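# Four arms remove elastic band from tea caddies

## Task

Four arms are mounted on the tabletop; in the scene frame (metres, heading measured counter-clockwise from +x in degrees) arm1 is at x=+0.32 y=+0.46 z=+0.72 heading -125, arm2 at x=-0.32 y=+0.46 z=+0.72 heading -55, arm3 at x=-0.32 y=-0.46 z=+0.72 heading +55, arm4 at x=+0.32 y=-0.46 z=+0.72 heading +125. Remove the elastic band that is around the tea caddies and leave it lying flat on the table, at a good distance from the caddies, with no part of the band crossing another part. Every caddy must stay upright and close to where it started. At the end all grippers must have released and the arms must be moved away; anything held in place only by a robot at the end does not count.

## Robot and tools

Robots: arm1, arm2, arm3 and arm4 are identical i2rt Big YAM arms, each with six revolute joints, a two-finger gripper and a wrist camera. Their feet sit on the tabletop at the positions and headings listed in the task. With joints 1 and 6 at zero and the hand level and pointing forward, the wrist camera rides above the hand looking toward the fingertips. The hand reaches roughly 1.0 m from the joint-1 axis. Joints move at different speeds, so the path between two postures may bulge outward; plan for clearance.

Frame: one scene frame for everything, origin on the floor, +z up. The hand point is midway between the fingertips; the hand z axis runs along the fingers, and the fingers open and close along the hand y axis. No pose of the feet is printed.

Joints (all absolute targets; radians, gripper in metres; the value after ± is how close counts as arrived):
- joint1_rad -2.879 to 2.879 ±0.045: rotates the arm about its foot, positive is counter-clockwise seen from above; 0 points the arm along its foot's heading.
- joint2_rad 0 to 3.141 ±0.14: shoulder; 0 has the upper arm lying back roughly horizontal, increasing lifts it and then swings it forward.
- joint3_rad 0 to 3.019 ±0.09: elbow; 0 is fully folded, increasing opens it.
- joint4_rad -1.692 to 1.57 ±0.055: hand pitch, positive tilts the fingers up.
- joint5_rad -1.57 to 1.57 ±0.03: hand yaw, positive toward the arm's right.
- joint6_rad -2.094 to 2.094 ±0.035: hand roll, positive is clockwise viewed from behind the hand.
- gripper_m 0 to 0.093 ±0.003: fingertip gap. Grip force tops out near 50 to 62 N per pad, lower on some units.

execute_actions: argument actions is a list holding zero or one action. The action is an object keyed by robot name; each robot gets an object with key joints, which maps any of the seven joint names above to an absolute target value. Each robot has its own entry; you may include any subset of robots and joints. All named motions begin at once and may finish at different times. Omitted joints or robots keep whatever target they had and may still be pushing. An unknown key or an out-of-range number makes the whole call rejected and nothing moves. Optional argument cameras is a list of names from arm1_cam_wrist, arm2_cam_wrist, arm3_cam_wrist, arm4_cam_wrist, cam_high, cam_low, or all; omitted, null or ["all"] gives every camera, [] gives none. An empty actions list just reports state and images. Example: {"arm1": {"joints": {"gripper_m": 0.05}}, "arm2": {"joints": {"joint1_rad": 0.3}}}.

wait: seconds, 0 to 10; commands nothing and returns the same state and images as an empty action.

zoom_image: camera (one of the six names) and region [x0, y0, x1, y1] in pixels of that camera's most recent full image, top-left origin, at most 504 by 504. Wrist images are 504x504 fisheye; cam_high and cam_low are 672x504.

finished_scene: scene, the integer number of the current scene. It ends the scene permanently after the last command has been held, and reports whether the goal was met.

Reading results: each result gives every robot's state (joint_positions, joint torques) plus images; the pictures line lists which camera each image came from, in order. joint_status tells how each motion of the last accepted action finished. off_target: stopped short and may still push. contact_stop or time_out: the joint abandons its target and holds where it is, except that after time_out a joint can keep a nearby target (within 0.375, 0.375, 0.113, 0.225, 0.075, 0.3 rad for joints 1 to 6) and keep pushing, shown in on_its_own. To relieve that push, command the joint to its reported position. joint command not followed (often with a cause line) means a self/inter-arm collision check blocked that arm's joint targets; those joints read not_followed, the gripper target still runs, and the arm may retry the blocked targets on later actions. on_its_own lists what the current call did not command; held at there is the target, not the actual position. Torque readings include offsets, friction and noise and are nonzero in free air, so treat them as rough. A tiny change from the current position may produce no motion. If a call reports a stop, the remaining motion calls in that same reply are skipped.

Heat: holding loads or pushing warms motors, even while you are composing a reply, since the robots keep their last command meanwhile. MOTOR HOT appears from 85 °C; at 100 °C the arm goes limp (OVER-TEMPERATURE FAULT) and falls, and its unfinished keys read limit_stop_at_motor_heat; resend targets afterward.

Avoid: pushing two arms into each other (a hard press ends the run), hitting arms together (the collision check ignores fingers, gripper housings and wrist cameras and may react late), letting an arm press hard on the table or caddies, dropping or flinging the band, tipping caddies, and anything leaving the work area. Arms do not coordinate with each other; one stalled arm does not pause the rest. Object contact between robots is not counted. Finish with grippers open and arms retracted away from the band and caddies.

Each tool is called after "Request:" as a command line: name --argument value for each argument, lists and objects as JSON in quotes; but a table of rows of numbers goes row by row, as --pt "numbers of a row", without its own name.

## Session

Request:
execute_actions --actions '[]'

Scene clock: 0.00 s.
Joint torques (N m, as the arm reports them, + toward a larger angle): no reading
arm1.joint_positions: joint1_rad=+0.011 joint2_rad=+0.434 joint3_rad=+1.474 joint4_rad=-1.532 joint5_rad=+0.014 joint6_rad=+0.016 gripper_m=+0.094
arm1.joint_status: not commanded
arm1.hand: x=+0.2534 y=+0.3703 z=+1.3765 quat_wxyz=(-0.239, -0.763, -0.387, +0.459) (m; scene frame)
arm2.joint_positions: joint1_rad=+0.007 joint2_rad=+0.429 joint3_rad=+1.469 joint4_rad=-1.544 joint5_rad=-0.012 joint6_rad=+0.016 gripper_m=+0.095
arm2.joint_status: not commanded
arm2.hand: x=-0.2461 y=+0.3735 z=+1.3491 quat_wxyz=(-0.457, -0.389, -0.768, +0.226) (m; scene frame)
arm3.joint_positions: joint1_rad=+0.010 joint2_rad=+0.424 joint3_rad=+1.478 joint4_rad=-1.536 joint5_rad=+0.005 joint6_rad=-0.008 gripper_m=+0.095
arm3.joint_status: not commanded
arm3.hand: x=-0.2545 y=-0.3681 z=+1.3493 quat_wxyz=(-0.462, +0.394, -0.760, -0.232) (m; scene frame)
arm4.joint_positions: joint1_rad=+0.011 joint2_rad=+0.422 joint3_rad=+1.481 joint4_rad=-1.534 joint5_rad=-0.010 joint6_rad=+0.010 gripper_m=+0.095
arm4.joint_status: not commanded
arm4.hand: x=+0.2526 y=-0.3765 z=+1.3841 quat_wxyz=(-0.241, +0.756, -0.394, -0.464) (m; scene frame)
pictures: arm1_cam_wrist, arm2_cam_wrist, arm3_cam_wrist, arm4_cam_wrist, cam_high, cam_low
Images, in order (width x height): arm1_cam_wrist 504x504, arm2_cam_wrist 504x504, arm3_cam_wrist 504x504, arm4_cam_wrist 504x504, cam_high 672x504, cam_low 672x504.

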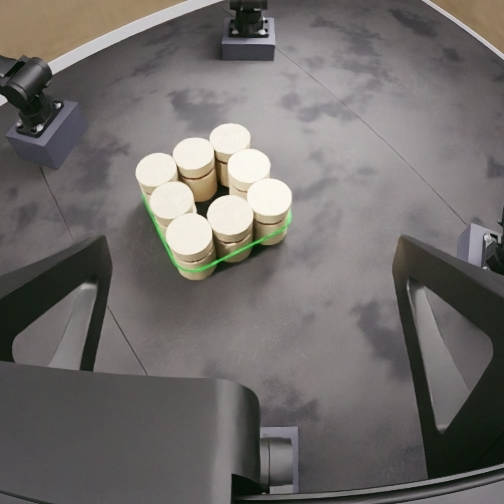

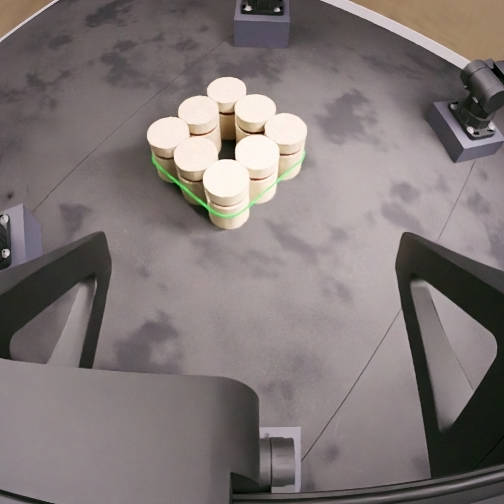

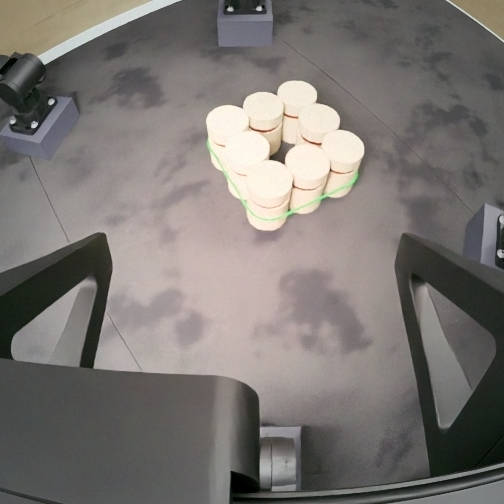

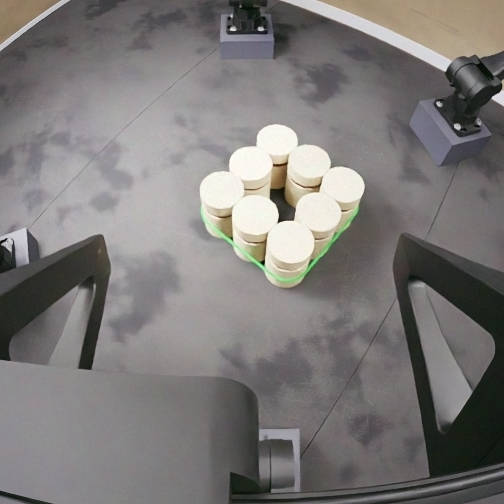

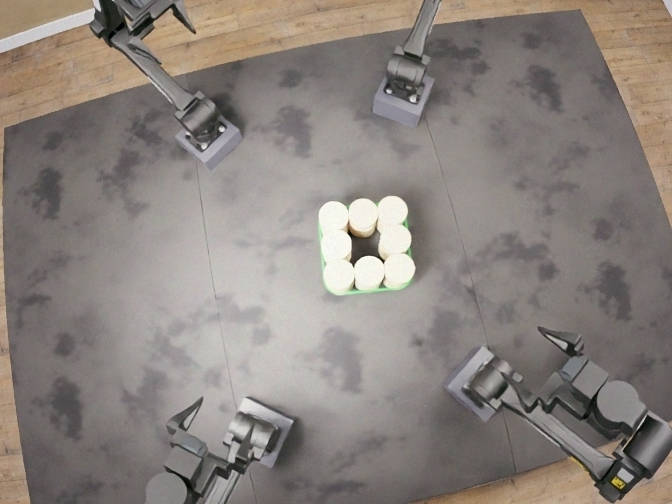

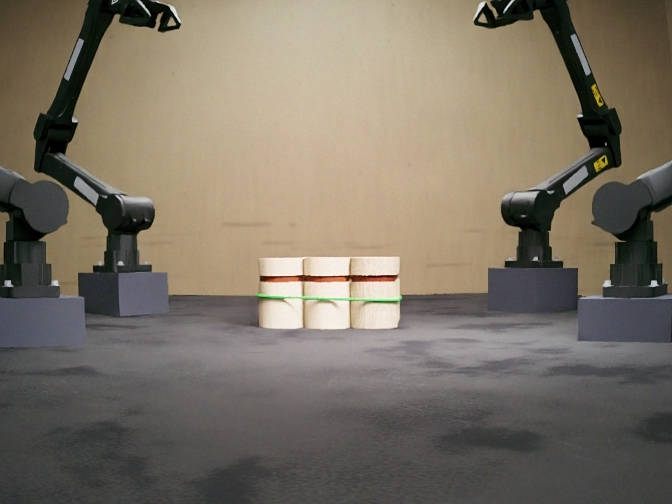

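Request:
execute_actions --actions '[{"arm1":{"joints":{"joint1_rad":0.13,"joint2_rad":0.95,"joint3_rad":0.32,"joint4_rad":0.22,"joint5_rad":0,"joint6_rad":1.285,"gripper_m":0.027}},"arm2":{"joints":{"joint1_rad":-0.23,"joint2_rad":1.2,"joint3_rad":0.628,"joint4_rad":0.165,"joint5_rad":-0.53,"joint6_rad":0.835,"gripper_m":0.027}},"arm3":{"joints":{"joint1_rad":-0.34,"joint2_rad":1.1,"joint3_rad":0.568,"joint4_rad":0.24,"joint5_rad":-0.38,"joint6_rad":1.01,"gripper_m":0.027}},"arm4":{"joints":{"joint1_rad":-0.70,"joint2_rad":1.2,"joint3_rad":0.607,"joint4_rad":-0.107,"joint5_rad":-0.798,"joint6_rad":0.32,"gripper_m":0.027}}}]' --cameras '["cam_high"]'

Request:
execute_actions --actions '[{"arm1":{"joints":{"joint2_rad":1.376}},"arm2":{"joints":{"joint2_rad":1.62}},"arm3":{"joints":{"joint2_rad":1.55}},"arm4":{"joints":{"joint2_rad":1.65}}}]'

Scene clock: 20.33 s.
Joint torques (N m, as the arm reports them, + toward a larger angle): arm1=[ 0.21 -2.31 10.08  2.61 -0.03 -0.01] | arm2=[-0.78 -5.31 10.1   2.29 -0.18  0.01] | arm3=[-1.4  -7.37 10.4   3.2  -0.09  0.06] | arm4=[-0.69 -5.9   7.35  1.81 -0.47 -0.03]
arm1.joint_positions: joint1_rad=+0.125 joint2_rad=+0.960 joint3_rad=+0.311 joint4_rad=+0.199 joint5_rad=+0.002 joint6_rad=+1.275 gripper_m=+0.027
arm1.joint_status: all done
arm1.hand: x=+0.1374 y=+0.1213 z=+0.9561 quat_wxyz=(-0.494, -0.841, +0.083, +0.206) (m; scene frame)
arm2.joint_positions: joint1_rad=-0.226 joint2_rad=+1.191 joint3_rad=+0.626 joint4_rad=+0.148 joint5_rad=-0.526 joint6_rad=+0.826 gripper_m=+0.027
arm2.joint_status: all done
arm2.hand: x=-0.0544 y=+0.0624 z=+1.0026 quat_wxyz=(-0.557, -0.601, -0.561, -0.121) (m; scene frame)
arm3.joint_positions: joint1_rad=-0.330 joint2_rad=+1.108 joint3_rad=+0.560 joint4_rad=+0.210 joint5_rad=-0.377 joint6_rad=+0.999 gripper_m=+0.027
arm3.joint_status: all done
arm3.hand: x=+0.0213 y=-0.1439 z=+1.0054 quat_wxyz=(-0.284, -0.048, -0.808, -0.514) (m; scene frame)
arm4.joint_positions: joint1_rad=-0.700 joint2_rad=+1.203 joint3_rad=+0.612 joint4_rad=-0.124 joint5_rad=-0.795 joint6_rad=+0.312 gripper_m=+0.027
arm4.joint_status: all done
arm4.hand: x=+0.2402 y=-0.0383 z=+0.9874 quat_wxyz=(+0.027, +0.594, -0.613, -0.520) (m; scene frame)
pictures: cam_high
Images, in order (width x height): cam_high 672x504.

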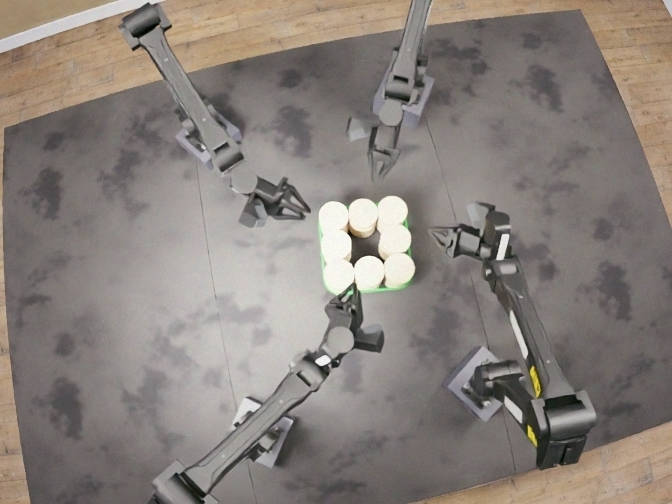

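Scene clock: 21.57 s.
Joint torques (N m, as the arm reports them, + toward a larger angle): arm1=[ 0.22 -3.92  6.88  1.86 -0.02  0.  ] | arm2=[-0.66 -8.56  7.23  1.51 -0.3  -0.01] | arm3=[ -1.39 -10.11   7.23   2.58  -0.13   0.06] | arm4=[-1.02 -8.24  4.61  1.   -0.52 -0.05]
arm1.joint_positions: joint1_rad=+0.125 joint2_rad=+1.373 joint3_rad=+0.311 joint4_rad=+0.205 joint5_rad=+0.002 joint6_rad=+1.276 gripper_m=+0.027
arm1.joint_status: all done
arm1.hand: x=+0.1486 y=+0.1421 z=+0.8099 quat_wxyz=(-0.326, -0.931, +0.092, +0.136) (m; scene frame)
arm2.joint_positions: joint1_rad=-0.226 joint2_rad=+1.612 joint3_rad=+0.624 joint4_rad=+0.155 joint5_rad=-0.527 joint6_rad=+0.828 gripper_m=+0.027
arm2.joint_status: all done
arm2.hand: x=-0.0581 y=+0.0659 z=+0.8120 quat_wxyz=(-0.385, -0.705, -0.570, -0.175) (m; scene frame)
arm3.joint_positions: joint1_rad=-0.330 joint2_rad=+1.547 joint3_rad=+0.560 joint4_rad=+0.218 joint5_rad=-0.377 joint6_rad=+1.000 gripper_m=+0.027
arm3.joint_status: all done
arm3.hand: x=+0.0205 y=-0.1451 z=+0.8116 quat_wxyz=(-0.142, -0.103, -0.902, -0.394) (m; scene frame)
arm4.joint_positions: joint1_rad=-0.700 joint2_rad=+1.652 joint3_rad=+0.608 joint4_rad=-0.118 joint5_rad=-0.797 joint6_rad=+0.313 gripper_m=+0.027
arm4.joint_status: all done
arm4.hand: x=+0.2387 y=-0.0601 z=+0.8131 quat_wxyz=(+0.172, +0.560, -0.712, -0.386) (m; scene frame)
pictures: arm1_cam_wrist, arm2_cam_wrist, arm3_cam_wrist, arm4_cam_wrist, cam_high, cam_low
Images, in order (width x height): arm1_cam_wrist 504x504, arm2_cam_wrist 504x504, arm3_cam_wrist 504x504, arm4_cam_wrist 504x504, cam_high 672x504, cam_low 672x504.

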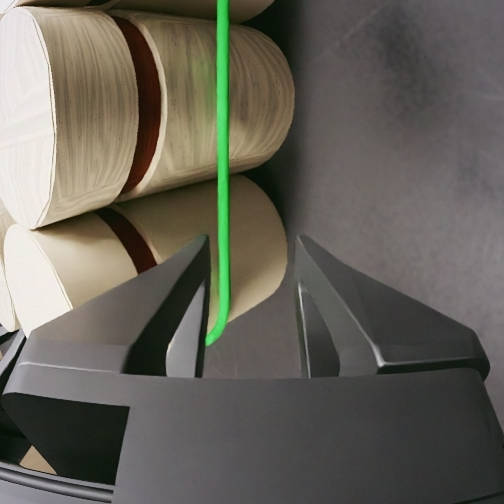

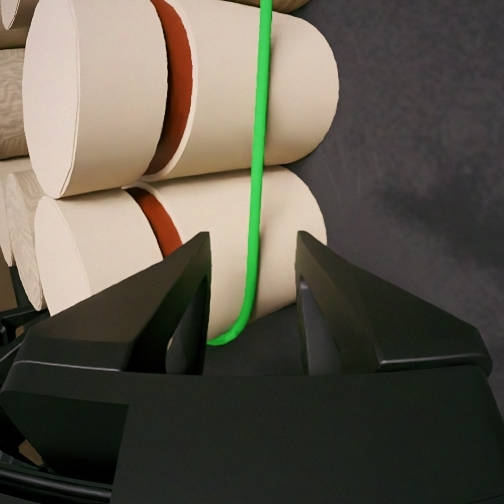

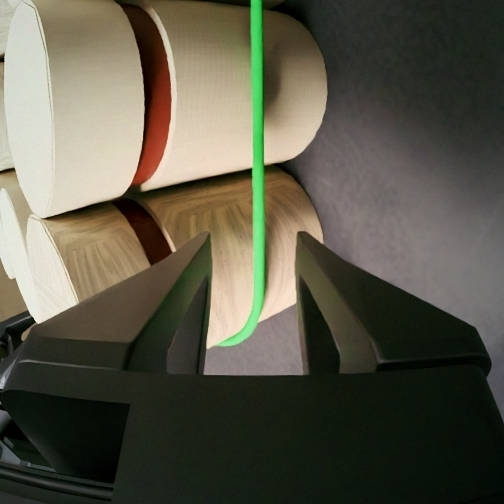

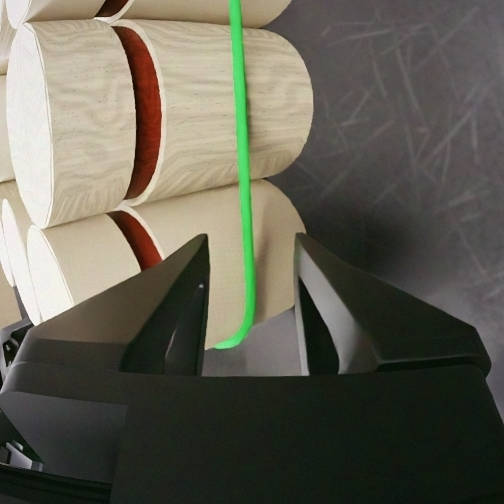

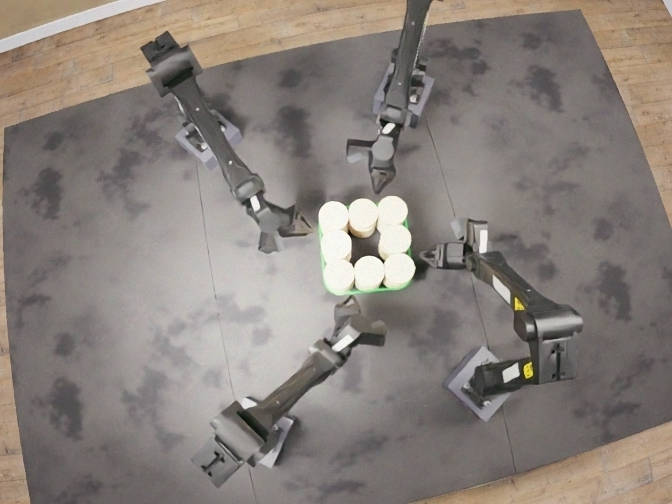

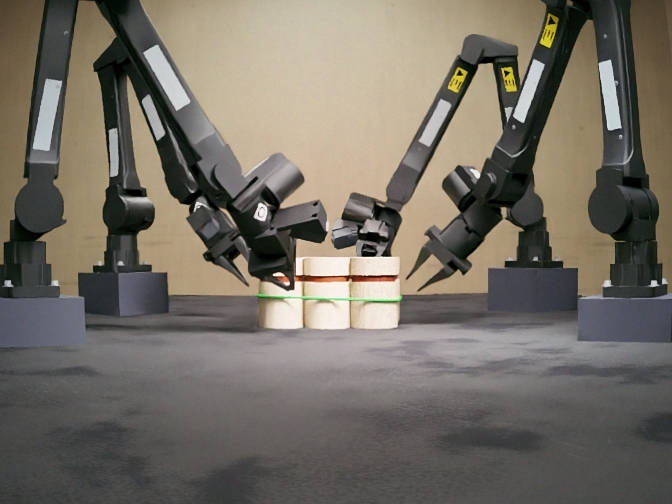

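Request:
execute_actions --actions '[{"arm1":{"joints":{"joint2_rad":1.556,"joint3_rad":0.403,"joint4_rad":0.32,"gripper_m":0.022}},"arm2":{"joints":{"joint1_rad":-0.18,"joint2_rad":1.75,"joint3_rad":0.716,"joint4_rad":0.222,"gripper_m":0.022}},"arm3":{"joints":{"joint1_rad":-0.293,"joint2_rad":1.688,"joint3_rad":0.645,"joint4_rad":0.293,"gripper_m":0.022}},"arm4":{"joints":{"joint1_rad":-0.617,"joint2_rad":1.772,"joint3_rad":0.678,"joint4_rad":-0.038,"gripper_m":0.022}}}]'

Scene clock: 37.57 s.
Joint torques (N m, as the arm reports them, + toward a larger angle): arm1=[ 0.06 -5.47  6.66  2.06  0.01 -0.01] | arm2=[-0.64 -9.53  8.41  1.67 -0.27 -0.01] | arm3=[  0.56 -11.7    7.96   2.64  -0.14   0.07] | arm4=[-1.29 -9.36  6.16  1.03 -0.51 -0.04]
arm1.joint_positions: joint1_rad=+0.125 joint2_rad=+1.554 joint3_rad=+0.387 joint4_rad=+0.303 joint5_rad=+0.001 joint6_rad=+1.276 gripper_m=+0.022
arm1.joint_status: all done
arm1.hand: x=+0.1334 y=+0.1134 z=+0.7867 quat_wxyz=(-0.324, -0.932, +0.093, +0.135) (m; scene frame)
arm2.joint_positions: joint1_rad=-0.181 joint2_rad=+1.735 joint3_rad=+0.693 joint4_rad=+0.209 joint5_rad=-0.527 joint6_rad=+0.828 gripper_m=+0.022
arm2.joint_status: all done
arm2.hand: x=-0.0288 y=+0.0527 z=+0.7878 quat_wxyz=(-0.381, -0.692, -0.585, -0.184) (m; scene frame)
arm3.joint_positions: joint1_rad=-0.306 joint2_rad=+1.685 joint3_rad=+0.621 joint4_rad=+0.268 joint5_rad=-0.377 joint6_rad=+1.000 gripper_m=+0.022
arm3.joint_status: all done
arm3.hand: x=+0.0302 y=-0.1239 z=+0.7800 quat_wxyz=(-0.127, -0.095, -0.908, -0.388) (m; scene frame)
arm4.joint_positions: joint1_rad=-0.613 joint2_rad=+1.771 joint3_rad=+0.652 joint4_rad=-0.051 joint5_rad=-0.797 joint6_rad=+0.313 gripper_m=+0.022
arm4.joint_status: all done
arm4.hand: x=+0.2044 y=-0.0514 z=+0.7846 quat_wxyz=(+0.191, +0.590, -0.689, -0.375) (m; scene frame)
pictures: arm1_cam_wrist, arm2_cam_wrist, arm3_cam_wrist, arm4_cam_wrist, cam_high, cam_low
Images, in order (width x height): arm1_cam_wrist 504x504, arm2_cam_wrist 504x504, arm3_cam_wrist 504x504, arm4_cam_wrist 504x504, cam_high 672x504, cam_low 672x504.

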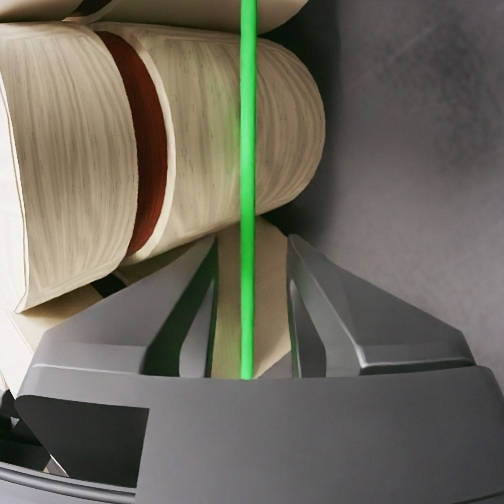

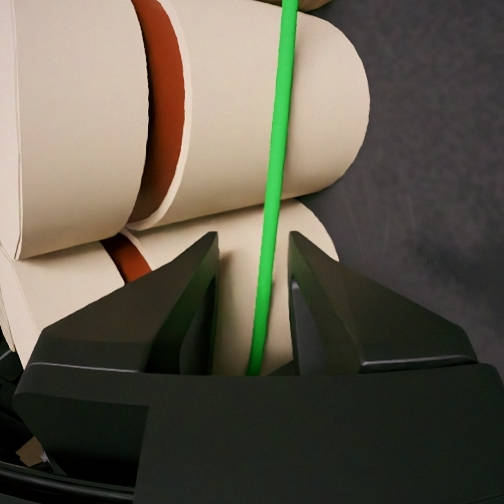

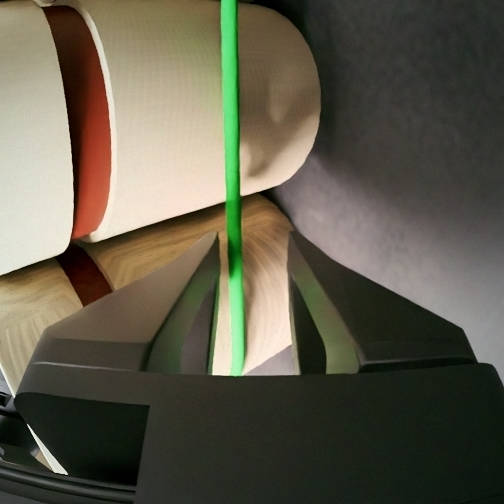

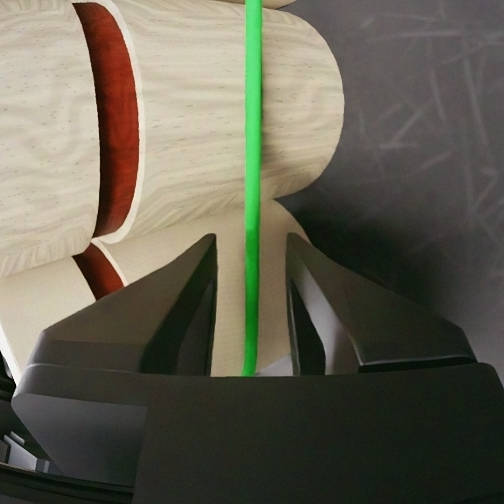

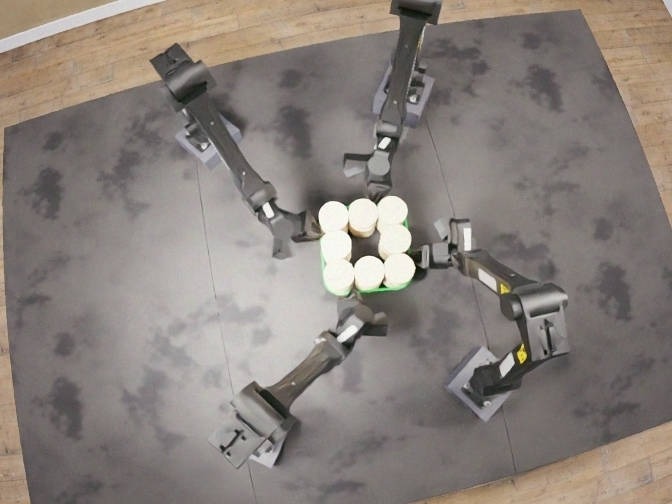

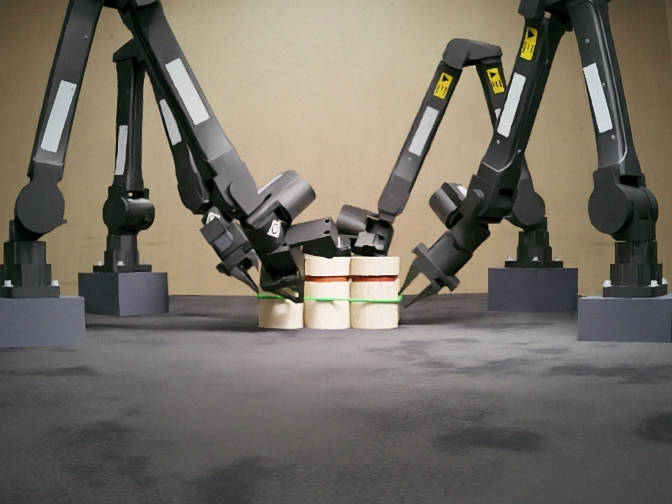

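Request:
execute_actions --actions '[{"arm1":{"joints":{"joint2_rad":1.595,"joint3_rad":0.42,"joint4_rad":0.335,"gripper_m":0.017}},"arm2":{"joints":{"joint2_rad":1.785,"joint3_rad":0.738,"gripper_m":0.017}},"arm3":{"joints":{"joint2_rad":1.715,"joint3_rad":0.675}},"arm4":{"joints":{"joint1_rad":-0.595,"joint2_rad":1.81,"joint3_rad":0.702,"gripper_m":0.017}}}]' --cameras '[]'

Request:
execute_actions --actions '[{"arm1":{"joints":{"gripper_m":0}},"arm2":{"joints":{"gripper_m":0}},"arm3":{"joints":{"gripper_m":0}},"arm4":{"joints":{"gripper_m":0}}}]'

Scene clock: 44.43 s.
Joint torques (N m, as the arm reports them, + toward a larger angle): arm1=[ 0.27 -5.55  7.39  1.96  0.02 -0.01] | arm2=[-0.64 -7.98  8.71  1.66 -0.28 -0.01] | arm3=[  0.52 -10.94   8.71   2.66  -0.13   0.07] | arm4=[-0.47 -9.14  6.24  1.12 -0.52 -0.05]
arm1.joint_positions: joint1_rad=+0.125 joint2_rad=+1.587 joint3_rad=+0.395 joint4_rad=+0.316 joint5_rad=+0.001 joint6_rad=+1.276 gripper_m=+0.017
arm1.joint_status: all done
arm1.hand: x=+0.1326 y=+0.1120 z=+0.7791 quat_wxyz=(-0.319, -0.934, +0.093, +0.133) (m; scene frame)
arm2.joint_positions: joint1_rad=-0.181 joint2_rad=+1.761 joint3_rad=+0.707 joint4_rad=+0.209 joint5_rad=-0.527 joint6_rad=+0.828 gripper_m=+0.017
arm2.joint_status: all done
arm2.hand: x=-0.0273 y=+0.0495 z=+0.7806 quat_wxyz=(-0.376, -0.694, -0.585, -0.185) (m; scene frame)
arm3.joint_positions: joint1_rad=-0.306 joint2_rad=+1.700 joint3_rad=+0.643 joint4_rad=+0.268 joint5_rad=-0.377 joint6_rad=+1.000 gripper_m=+0.022
arm3.joint_status: all done
arm3.hand: x=+0.0376 y=-0.1185 z=+0.7806 quat_wxyz=(-0.130, -0.094, -0.907, -0.390) (m; scene frame)
arm4.joint_positions: joint1_rad=-0.601 joint2_rad=+1.797 joint3_rad=+0.671 joint4_rad=-0.051 joint5_rad=-0.797 joint6_rad=+0.313 gripper_m=+0.017
arm4.joint_status: all done
arm4.hand: x=+0.1998 y=-0.0472 z=+0.7790 quat_wxyz=(+0.195, +0.594, -0.687, -0.372) (m; scene frame)
pictures: none
No camera images: the call's "cameras" was empty. Leave "cameras" out to get every camera's image.

Scene clock: 44.93 s.
Joint torques (N m, as the arm reports them, + toward a larger angle): arm1=[ 0.22 -5.53  7.3   1.95  0.01  0.  ] | arm2=[ 0.14 -7.58  8.69  1.77 -0.29  0.  ] | arm3=[  0.71 -10.81   8.72   2.68  -0.14   0.07] | arm4=[-0.41 -8.53  6.33  1.06 -0.52 -0.04]
arm1.joint_positions: joint1_rad=+0.125 joint2_rad=+1.587 joint3_rad=+0.395 joint4_rad=+0.319 joint5_rad=+0.001 joint6_rad=+1.276 gripper_m=+0.002
arm1.joint_status: all done
arm1.hand: x=+0.1324 y=+0.1115 z=+0.7795 quat_wxyz=(-0.320, -0.933, +0.093, +0.133) (m; scene frame)
arm2.joint_positions: joint1_rad=-0.181 joint2_rad=+1.761 joint3_rad=+0.707 joint4_rad=+0.209 joint5_rad=-0.527 joint6_rad=+0.828 gripper_m=+0.003
arm2.joint_status: all done
arm2.hand: x=-0.0273 y=+0.0495 z=+0.7806 quat_wxyz=(-0.376, -0.694, -0.585, -0.185) (m; scene frame)
arm3.joint_positions: joint1_rad=-0.306 joint2_rad=+1.700 joint3_rad=+0.643 joint4_rad=+0.268 joint5_rad=-0.377 joint6_rad=+1.000 gripper_m=+0.003
arm3.joint_status: all done
arm3.hand: x=+0.0376 y=-0.1185 z=+0.7806 quat_wxyz=(-0.130, -0.094, -0.907, -0.390) (m; scene frame)
arm4.joint_positions: joint1_rad=-0.601 joint2_rad=+1.797 joint3_rad=+0.671 joint4_rad=-0.051 joint5_rad=-0.797 joint6_rad=+0.313 gripper_m=+0.002
arm4.joint_status: all done
arm4.hand: x=+0.1998 y=-0.0472 z=+0.7790 quat_wxyz=(+0.195, +0.594, -0.687, -0.372) (m; scene frame)
pictures: arm1_cam_wrist, arm2_cam_wrist, arm3_cam_wrist, arm4_cam_wrist, cam_high, cam_low
Images, in order (width x height): arm1_cam_wrist 504x504, arm2_cam_wrist 504x504, arm3_cam_wrist 504x504, arm4_cam_wrist 504x504, cam_high 672x504, cam_low 672x504.

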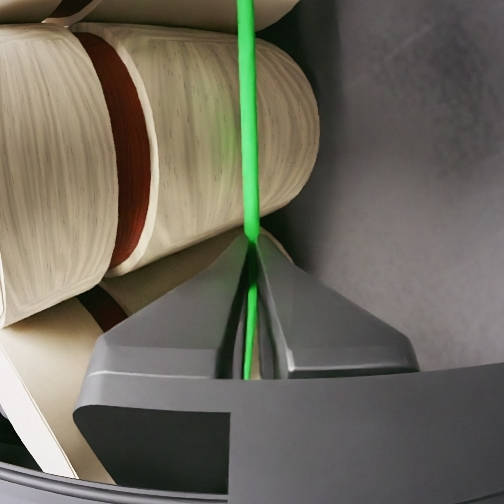

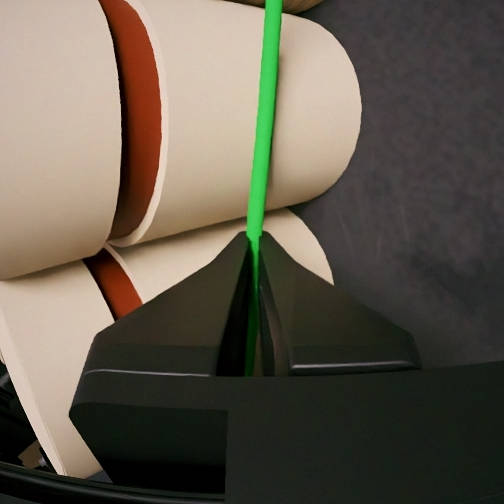

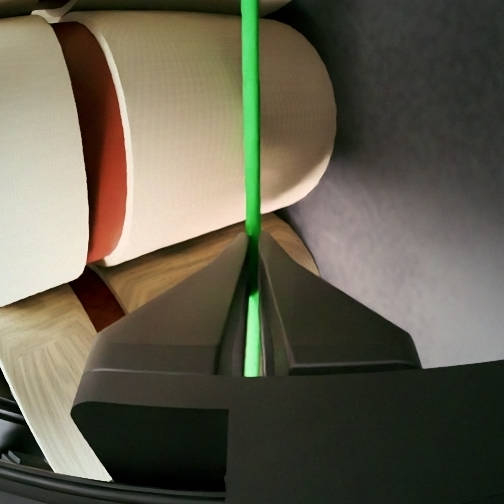

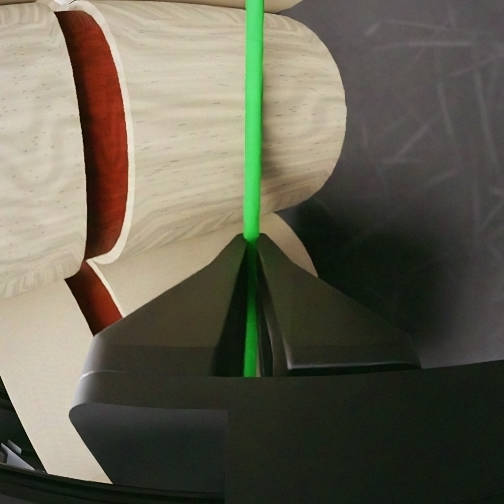

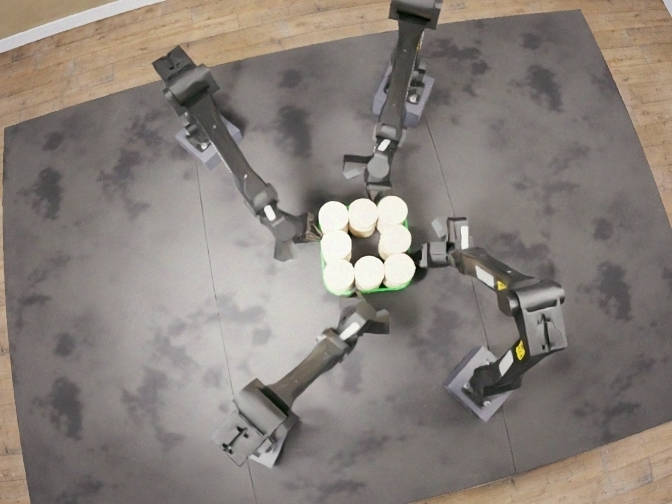

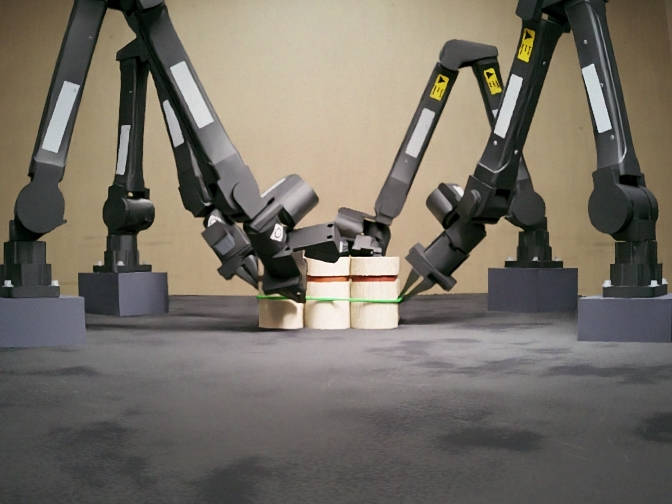

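Request:
execute_actions --actions '[{"arm1":{"joints":{"joint1_rad":0.19,"joint2_rad":1.465,"joint3_rad":0.235,"joint4_rad":0.36}},"arm2":{"joints":{"joint1_rad":-0.237,"joint2_rad":1.65,"joint3_rad":0.54,"joint4_rad":0.275}},"arm3":{"joints":{"joint1_rad":-0.33,"joint2_rad":1.58,"joint3_rad":0.475,"joint4_rad":0.33}},"arm4":{"joints":{"joint1_rad":-0.73,"joint2_rad":1.70,"joint3_rad":0.50,"joint4_rad":0.03}}}]' --cameras '["cam_high"]'

Request:
execute_actions --actions '[{"arm1":{"joints":{"joint1_rad":0.42,"joint2_rad":1.43,"joint3_rad":0.19,"joint4_rad":0.364}},"arm2":{"joints":{"joint1_rad":-0.14,"joint2_rad":1.55,"joint3_rad":0.385,"joint4_rad":0.322}},"arm3":{"joints":{"joint1_rad":-0.18,"joint2_rad":1.49,"joint3_rad":0.355,"joint4_rad":0.355}},"arm4":{"joints":{"joint1_rad":-0.74,"joint2_rad":1.585,"joint3_rad":0.295,"joint4_rad":0.113}}}]' --cameras '["cam_high","cam_low"]'

Request:
zoom_image --camera "cam_high" --region '[270, 160, 470, 340]'

Scene clock: 65.20 s.
Joint torques (N m, as the arm reports them, + toward a larger angle): arm1=[ 0.7  -4.01  1.58  0.31 -0.12 -0.04] | arm2=[-2.27 -9.43  3.79  0.52  0.12  0.  ] | arm3=[ -1.82 -11.02   3.02   1.42  -0.05   0.03] | arm4=[-2.77 -7.67  2.44  0.41  0.21 -0.06]
arm1.joint_positions: joint1_rad=+0.180 joint2_rad=+1.460 joint3_rad=+0.275 joint4_rad=+0.386 joint5_rad=+0.005 joint6_rad=+1.280 gripper_m=+0.002
arm1.joint_status: all done
arm1.hand: x=+0.1652 y=+0.1318 z=+0.7984 quat_wxyz=(-0.355, -0.922, +0.068, +0.138) (m; scene frame)
arm2.joint_positions: joint1_rad=-0.220 joint2_rad=+1.654 joint3_rad=+0.570 joint4_rad=+0.288 joint5_rad=-0.538 joint6_rad=+0.831 gripper_m=+0.003
arm2.joint_status: all done
arm2.hand: x=-0.0588 y=+0.0778 z=+0.7954 quat_wxyz=(-0.400, -0.694, -0.572, -0.178) (m; scene frame)
arm3.joint_positions: joint1_rad=-0.316 joint2_rad=+1.588 joint3_rad=+0.507 joint4_rad=+0.338 joint5_rad=-0.379 joint6_rad=+1.003 gripper_m=+0.003
arm3.joint_status: all done
arm3.hand: x=+0.0064 y=-0.1468 z=+0.7950 quat_wxyz=(-0.146, -0.095, -0.898, -0.404) (m; scene frame)
arm4.joint_positions: joint1_rad=-0.707 joint2_rad=+1.707 joint3_rad=+0.518 joint4_rad=+0.034 joint5_rad=-0.818 joint6_rad=+0.315 gripper_m=+0.002
arm4.joint_status: all done
arm4.hand: x=+0.2357 y=-0.0876 z=+0.7858 quat_wxyz=(+0.177, +0.558, -0.708, -0.395) (m; scene frame)
pictures: cam_high
Images, in order (width x height): cam_high 672x504.

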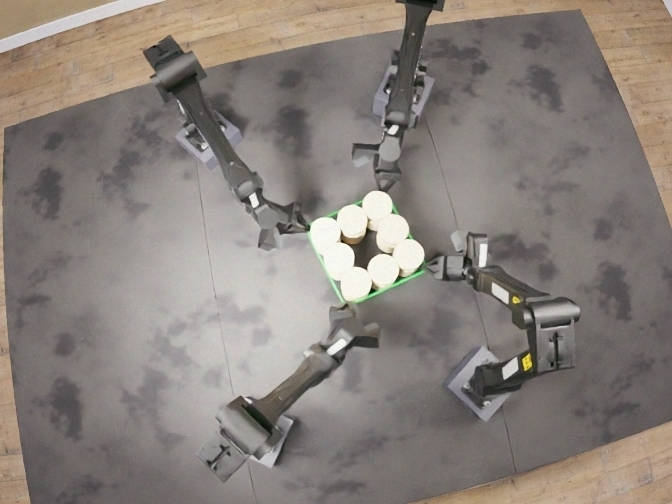

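Scene clock: 67.30 s.
Joint torques (N m, as the arm reports them, + toward a larger angle): arm1=[ 3.93 -3.21  0.63 -0.19 -1.34 -0.1 ] | arm2=[-1.24 -6.29  0.02 -0.52 -0.25 -0.08] | arm3=[ 1.79 -8.2  -0.09  0.77 -0.96 -0.03] | arm4=[-3.46 -4.95 -0.25 -0.42  0.33 -0.12]
arm1.joint_positions: joint1_rad=+0.373 joint2_rad=+1.422 joint3_rad=+0.242 joint4_rad=+0.402 joint5_rad=+0.038 joint6_rad=+1.286 gripper_m=+0.002
arm1.joint_status: joint1_rad time_out (moved +0.193 of +0.240); the others done
arm1.on_its_own: joint1_rad reads +0.373 and still pushes toward +0.420 since a time_out
arm1.hand: x=+0.2277 y=+0.1184 z=+0.8036 quat_wxyz=(-0.372, -0.920, -0.012, +0.120) (m; scene frame)
arm2.joint_positions: joint1_rad=-0.130 joint2_rad=+1.542 joint3_rad=+0.454 joint4_rad=+0.358 joint5_rad=-0.527 joint6_rad=+0.836 gripper_m=+0.003
arm2.joint_status: all done
arm2.hand: x=-0.0425 y=+0.1309 z=+0.8130 quat_wxyz=(-0.419, -0.657, -0.599, -0.185) (m; scene frame)
arm3.joint_positions: joint1_rad=-0.203 joint2_rad=+1.486 joint3_rad=+0.424 joint4_rad=+0.382 joint5_rad=-0.359 joint6_rad=+1.009 gripper_m=+0.003
arm3.joint_status: all done
arm3.hand: x=-0.0447 y=-0.1290 z=+0.8144 quat_wxyz=(-0.149, -0.044, -0.891, -0.427) (m; scene frame)
arm4.joint_positions: joint1_rad=-0.707 joint2_rad=+1.573 joint3_rad=+0.345 joint4_rad=+0.138 joint5_rad=-0.822 joint6_rad=+0.320 gripper_m=+0.002
arm4.joint_status: all done
arm4.hand: x=+0.2293 y=-0.1406 z=+0.7982 quat_wxyz=(+0.159, +0.563, -0.697, -0.416) (m; scene frame)
pictures: cam_high, cam_low
Images, in order (width x height): cam_high 672x504, cam_low 672x504.

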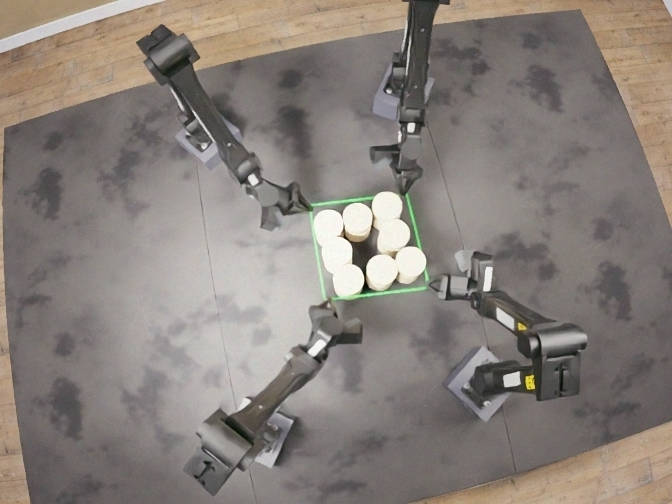

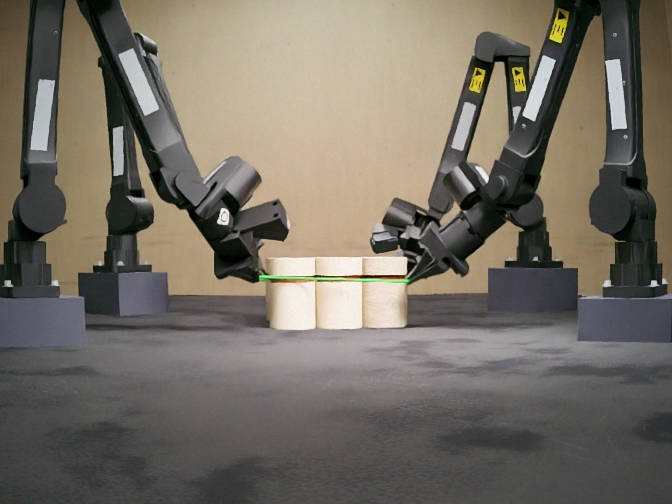

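Region (270, 160, 470, 340) of cam_high's 672x504 image, scaled by 2.520, with more detail than that image has; it fills the top 454 rows of this view, and the rest is white.

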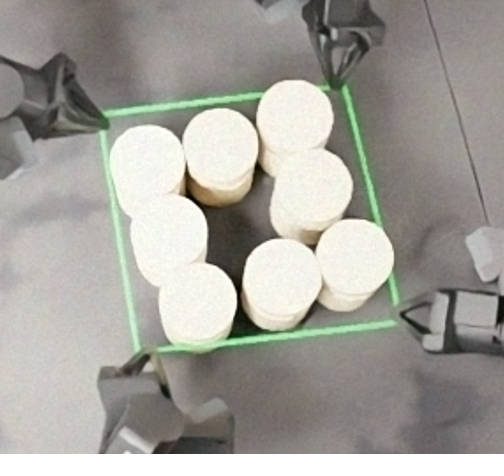

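Request:
execute_actions --actions '[{"arm1":{"joints":{"joint1_rad":0.39,"joint2_rad":1.51}},"arm2":{"joints":{"joint1_rad":-0.17,"joint2_rad":1.63}},"arm3":{"joints":{"joint1_rad":-0.22,"joint2_rad":1.575}},"arm4":{"joints":{"joint1_rad":-0.78,"joint2_rad":1.65}}}]' --cameras '["cam_high","cam_low"]'

Request:
zoom_image --camera "cam_high" --region '[270, 160, 470, 340]'

Scene clock: 79.87 s.
Joint torques (N m, as the arm reports them, + toward a larger angle): arm1=[ 2.18 -1.91 -0.6  -0.63 -1.33 -0.1 ] | arm2=[-2.25 -4.92 -0.45 -0.48 -0.2  -0.08] | arm3=[-0.1  -6.24 -0.79  0.43 -0.97 -0.02] | arm4=[-3.91 -4.22 -0.67 -0.52  0.43 -0.12]
arm1.joint_positions: joint1_rad=+0.362 joint2_rad=+1.481 joint3_rad=+0.251 joint4_rad=+0.411 joint5_rad=+0.038 joint6_rad=+1.286 gripper_m=+0.002
arm1.joint_status: all done
arm1.hand: x=+0.2246 y=+0.1218 z=+0.7883 quat_wxyz=(-0.353, -0.928, -0.007, +0.117) (m; scene frame)
arm2.joint_positions: joint1_rad=-0.149 joint2_rad=+1.597 joint3_rad=+0.458 joint4_rad=+0.364 joint5_rad=-0.527 joint6_rad=+0.837 gripper_m=+0.003
arm2.joint_status: all done
arm2.hand: x=-0.0503 y=+0.1285 z=+0.7935 quat_wxyz=(-0.402, -0.672, -0.593, -0.186) (m; scene frame)
arm3.joint_positions: joint1_rad=-0.224 joint2_rad=+1.548 joint3_rad=+0.427 joint4_rad=+0.389 joint5_rad=-0.359 joint6_rad=+1.010 gripper_m=+0.003
arm3.joint_status: all done
arm3.hand: x=-0.0412 y=-0.1375 z=+0.7917 quat_wxyz=(-0.137, -0.059, -0.900, -0.409) (m; scene frame)
arm4.joint_positions: joint1_rad=-0.740 joint2_rad=+1.623 joint3_rad=+0.345 joint4_rad=+0.139 joint5_rad=-0.826 joint6_rad=+0.321 gripper_m=+0.002
arm4.joint_status: all done
arm4.hand: x=+0.2384 y=-0.1454 z=+0.7845 quat_wxyz=(+0.169, +0.546, -0.714, -0.404) (m; scene frame)
pictures: cam_high, cam_low
Images, in order (width x height): cam_high 672x504, cam_low 672x504.

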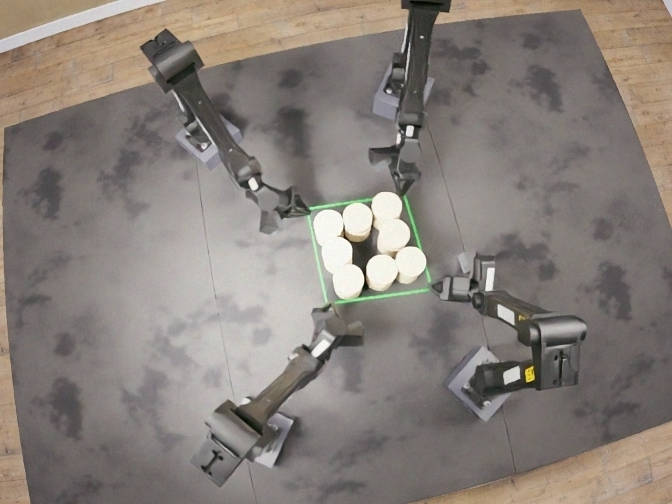

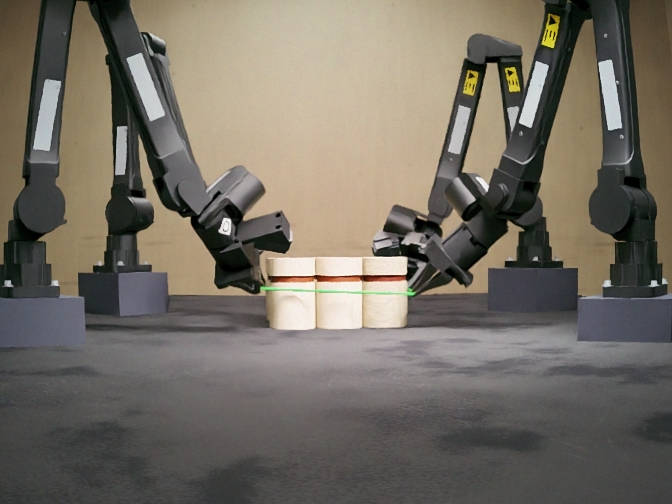

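Region (270, 160, 470, 340) of cam_high's 672x504 image, scaled by 2.520, with more detail than that image has; it fills the top 454 rows of this view, and the rest is white.

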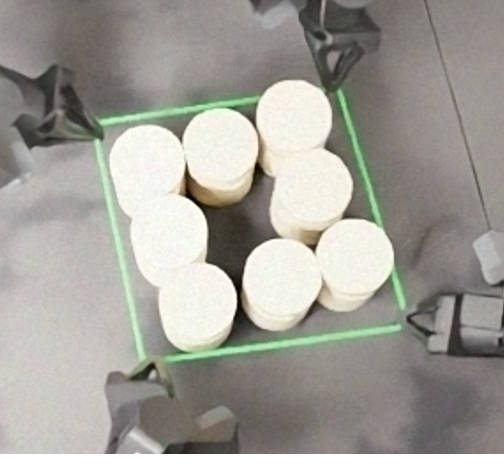

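Request:
execute_actions --actions '[{"arm1":{"joints":{"joint1_rad":0.45,"joint2_rad":1.53,"joint3_rad":0.235}},"arm2":{"joints":{"joint1_rad":-0.075}},"arm3":{"joints":{"joint1_rad":-0.11}},"arm4":{"joints":{"joint1_rad":-0.61,"joint3_rad":0.33}}}]' --cameras '["cam_high","cam_low"]'

Request:
zoom_image --camera "cam_high" --region '[270, 160, 470, 340]'

Scene clock: 92.03 s.
Joint torques (N m, as the arm reports them, + toward a larger angle): arm1=[ 4.3  -2.29  0.78 -0.6  -1.52 -0.1 ] | arm2=[ 0.17 -4.56 -0.53 -0.62 -0.78 -0.1 ] | arm3=[ 2.66 -6.44 -0.86  0.42 -1.1  -0.04] | arm4=[-2.08 -4.63  0.   -0.52 -0.03 -0.13]
arm1.joint_positions: joint1_rad=+0.398 joint2_rad=+1.502 joint3_rad=+0.281 joint4_rad=+0.411 joint5_rad=+0.043 joint6_rad=+1.286 gripper_m=+0.002
arm1.joint_status: joint1_rad time_out (moved +0.036 of +0.088); the others done
arm1.on_its_own: joint1_rad reads +0.398 and still pushes toward +0.450 since a time_out
arm1.hand: x=+0.2332 y=+0.1064 z=+0.7902 quat_wxyz=(-0.358, -0.926, -0.023, +0.114) (m; scene frame)
arm2.joint_positions: joint1_rad=-0.080 joint2_rad=+1.597 joint3_rad=+0.458 joint4_rad=+0.365 joint5_rad=-0.514 joint6_rad=+0.838 gripper_m=+0.003
arm2.joint_status: all done
arm2.hand: x=-0.0294 y=+0.1458 z=+0.7927 quat_wxyz=(-0.396, -0.655, -0.614, -0.193) (m; scene frame)
arm3.joint_positions: joint1_rad=-0.146 joint2_rad=+1.548 joint3_rad=+0.427 joint4_rad=+0.389 joint5_rad=-0.356 joint6_rad=+1.010 gripper_m=+0.003
arm3.joint_status: all done
arm3.hand: x=-0.0667 y=-0.1171 z=+0.7915 quat_wxyz=(-0.122, -0.025, -0.902, -0.413) (m; scene frame)
arm4.joint_positions: joint1_rad=-0.594 joint2_rad=+1.623 joint3_rad=+0.374 joint4_rad=+0.139 joint5_rad=-0.811 joint6_rad=+0.322 gripper_m=+0.002
arm4.joint_status: all done
arm4.hand: x=+0.1954 y=-0.1440 z=+0.7884 quat_wxyz=(+0.184, +0.599, -0.671, -0.396) (m; scene frame)
pictures: cam_high, cam_low
Images, in order (width x height): cam_high 672x504, cam_low 672x504.

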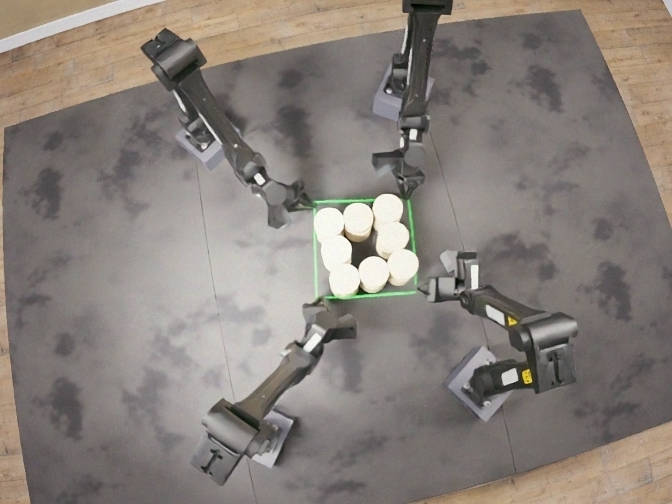

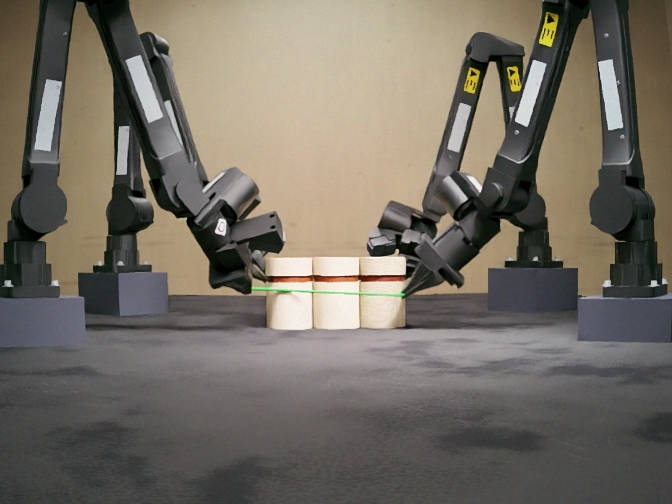

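Region (270, 160, 470, 340) of cam_high's 672x504 image, scaled by 2.520, with more detail than that image has; it fills the top 454 rows of this view, and the rest is white.

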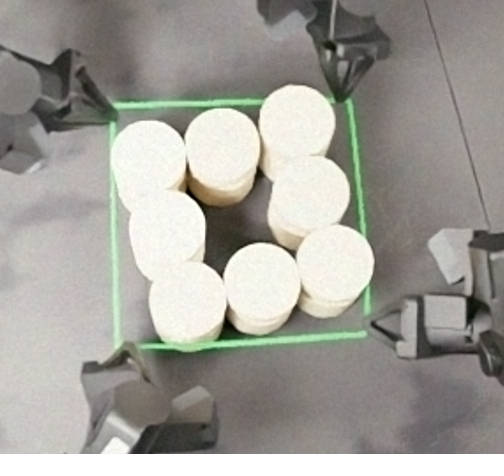

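Request:
execute_actions --actions '[{"arm1":{"joints":{"joint3_rad":0.25}},"arm2":{"joints":{"joint1_rad":-0.025,"joint2_rad":1.655,"joint3_rad":0.435}},"arm3":{"joints":{"joint1_rad":-0.055,"joint2_rad":1.61,"joint3_rad":0.42}},"arm4":{"joints":{"joint1_rad":-0.555}}}]' --cameras '["cam_high"]'

Request:
zoom_image --camera "cam_high" --region '[270, 160, 470, 340]'

Scene clock: 102.47 s.
Joint torques (N m, as the arm reports them, + toward a larger angle): arm1=[ 4.19 -2.51  1.47 -0.58 -1.39 -0.11] | arm2=[ 0.7  -4.55  1.04 -0.59 -0.9  -0.1 ] | arm3=[ 4.12 -6.99  0.92  0.43 -1.33 -0.04] | arm4=[-1.17 -4.54 -0.37 -0.71 -0.25 -0.13]
arm1.joint_positions: joint1_rad=+0.401 joint2_rad=+1.502 joint3_rad=+0.289 joint4_rad=+0.411 joint5_rad=+0.039 joint6_rad=+1.286 gripper_m=+0.002
arm1.joint_status: all done
arm1.on_its_own: joint1_rad reads +0.401 and still pushes toward +0.450 since a time_out
arm1.hand: x=+0.2339 y=+0.1018 z=+0.7925 quat_wxyz=(-0.362, -0.925, -0.025, +0.112) (m; scene frame)
arm2.joint_positions: joint1_rad=-0.039 joint2_rad=+1.619 joint3_rad=+0.491 joint4_rad=+0.365 joint5_rad=-0.512 joint6_rad=+0.838 gripper_m=+0.003
arm2.joint_status: all done
arm2.hand: x=-0.0091 y=+0.1465 z=+0.7942 quat_wxyz=(-0.396, -0.640, -0.627, -0.200) (m; scene frame)
arm3.joint_positions: joint1_rad=-0.105 joint2_rad=+1.582 joint3_rad=+0.472 joint4_rad=+0.389 joint5_rad=-0.351 joint6_rad=+1.011 gripper_m=+0.003
arm3.joint_status: joint1_rad time_out (moved +0.041 of +0.091); the others done
arm3.on_its_own: joint1_rad reads -0.105 and still pushes toward -0.055 since a time_out
arm3.hand: x=-0.0680 y=-0.0937 z=+0.7927 quat_wxyz=(-0.118, -0.006, -0.901, -0.418) (m; scene frame)
arm4.joint_positions: joint1_rad=-0.552 joint2_rad=+1.623 joint3_rad=+0.380 joint4_rad=+0.145 joint5_rad=-0.805 joint6_rad=+0.322 gripper_m=+0.002
arm4.joint_status: all done
arm4.hand: x=+0.1828 y=-0.1452 z=+0.7892 quat_wxyz=(+0.186, +0.614, -0.658, -0.395) (m; scene frame)
pictures: cam_high
Images, in order (width x height): cam_high 672x504.

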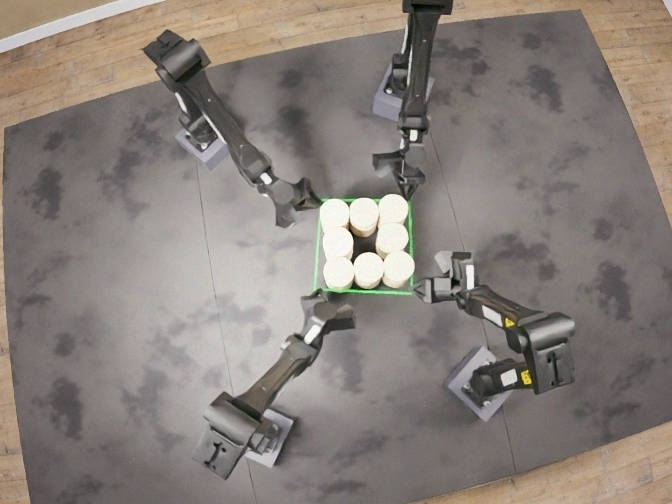

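Region (270, 160, 470, 340) of cam_high's 672x504 image, scaled by 2.520, with more detail than that image has; it fills the top 454 rows of this view, and the rest is white.

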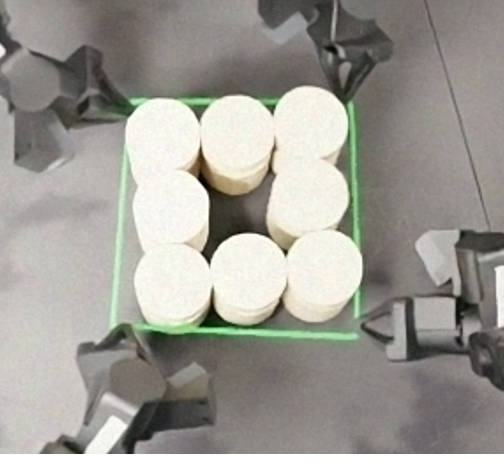

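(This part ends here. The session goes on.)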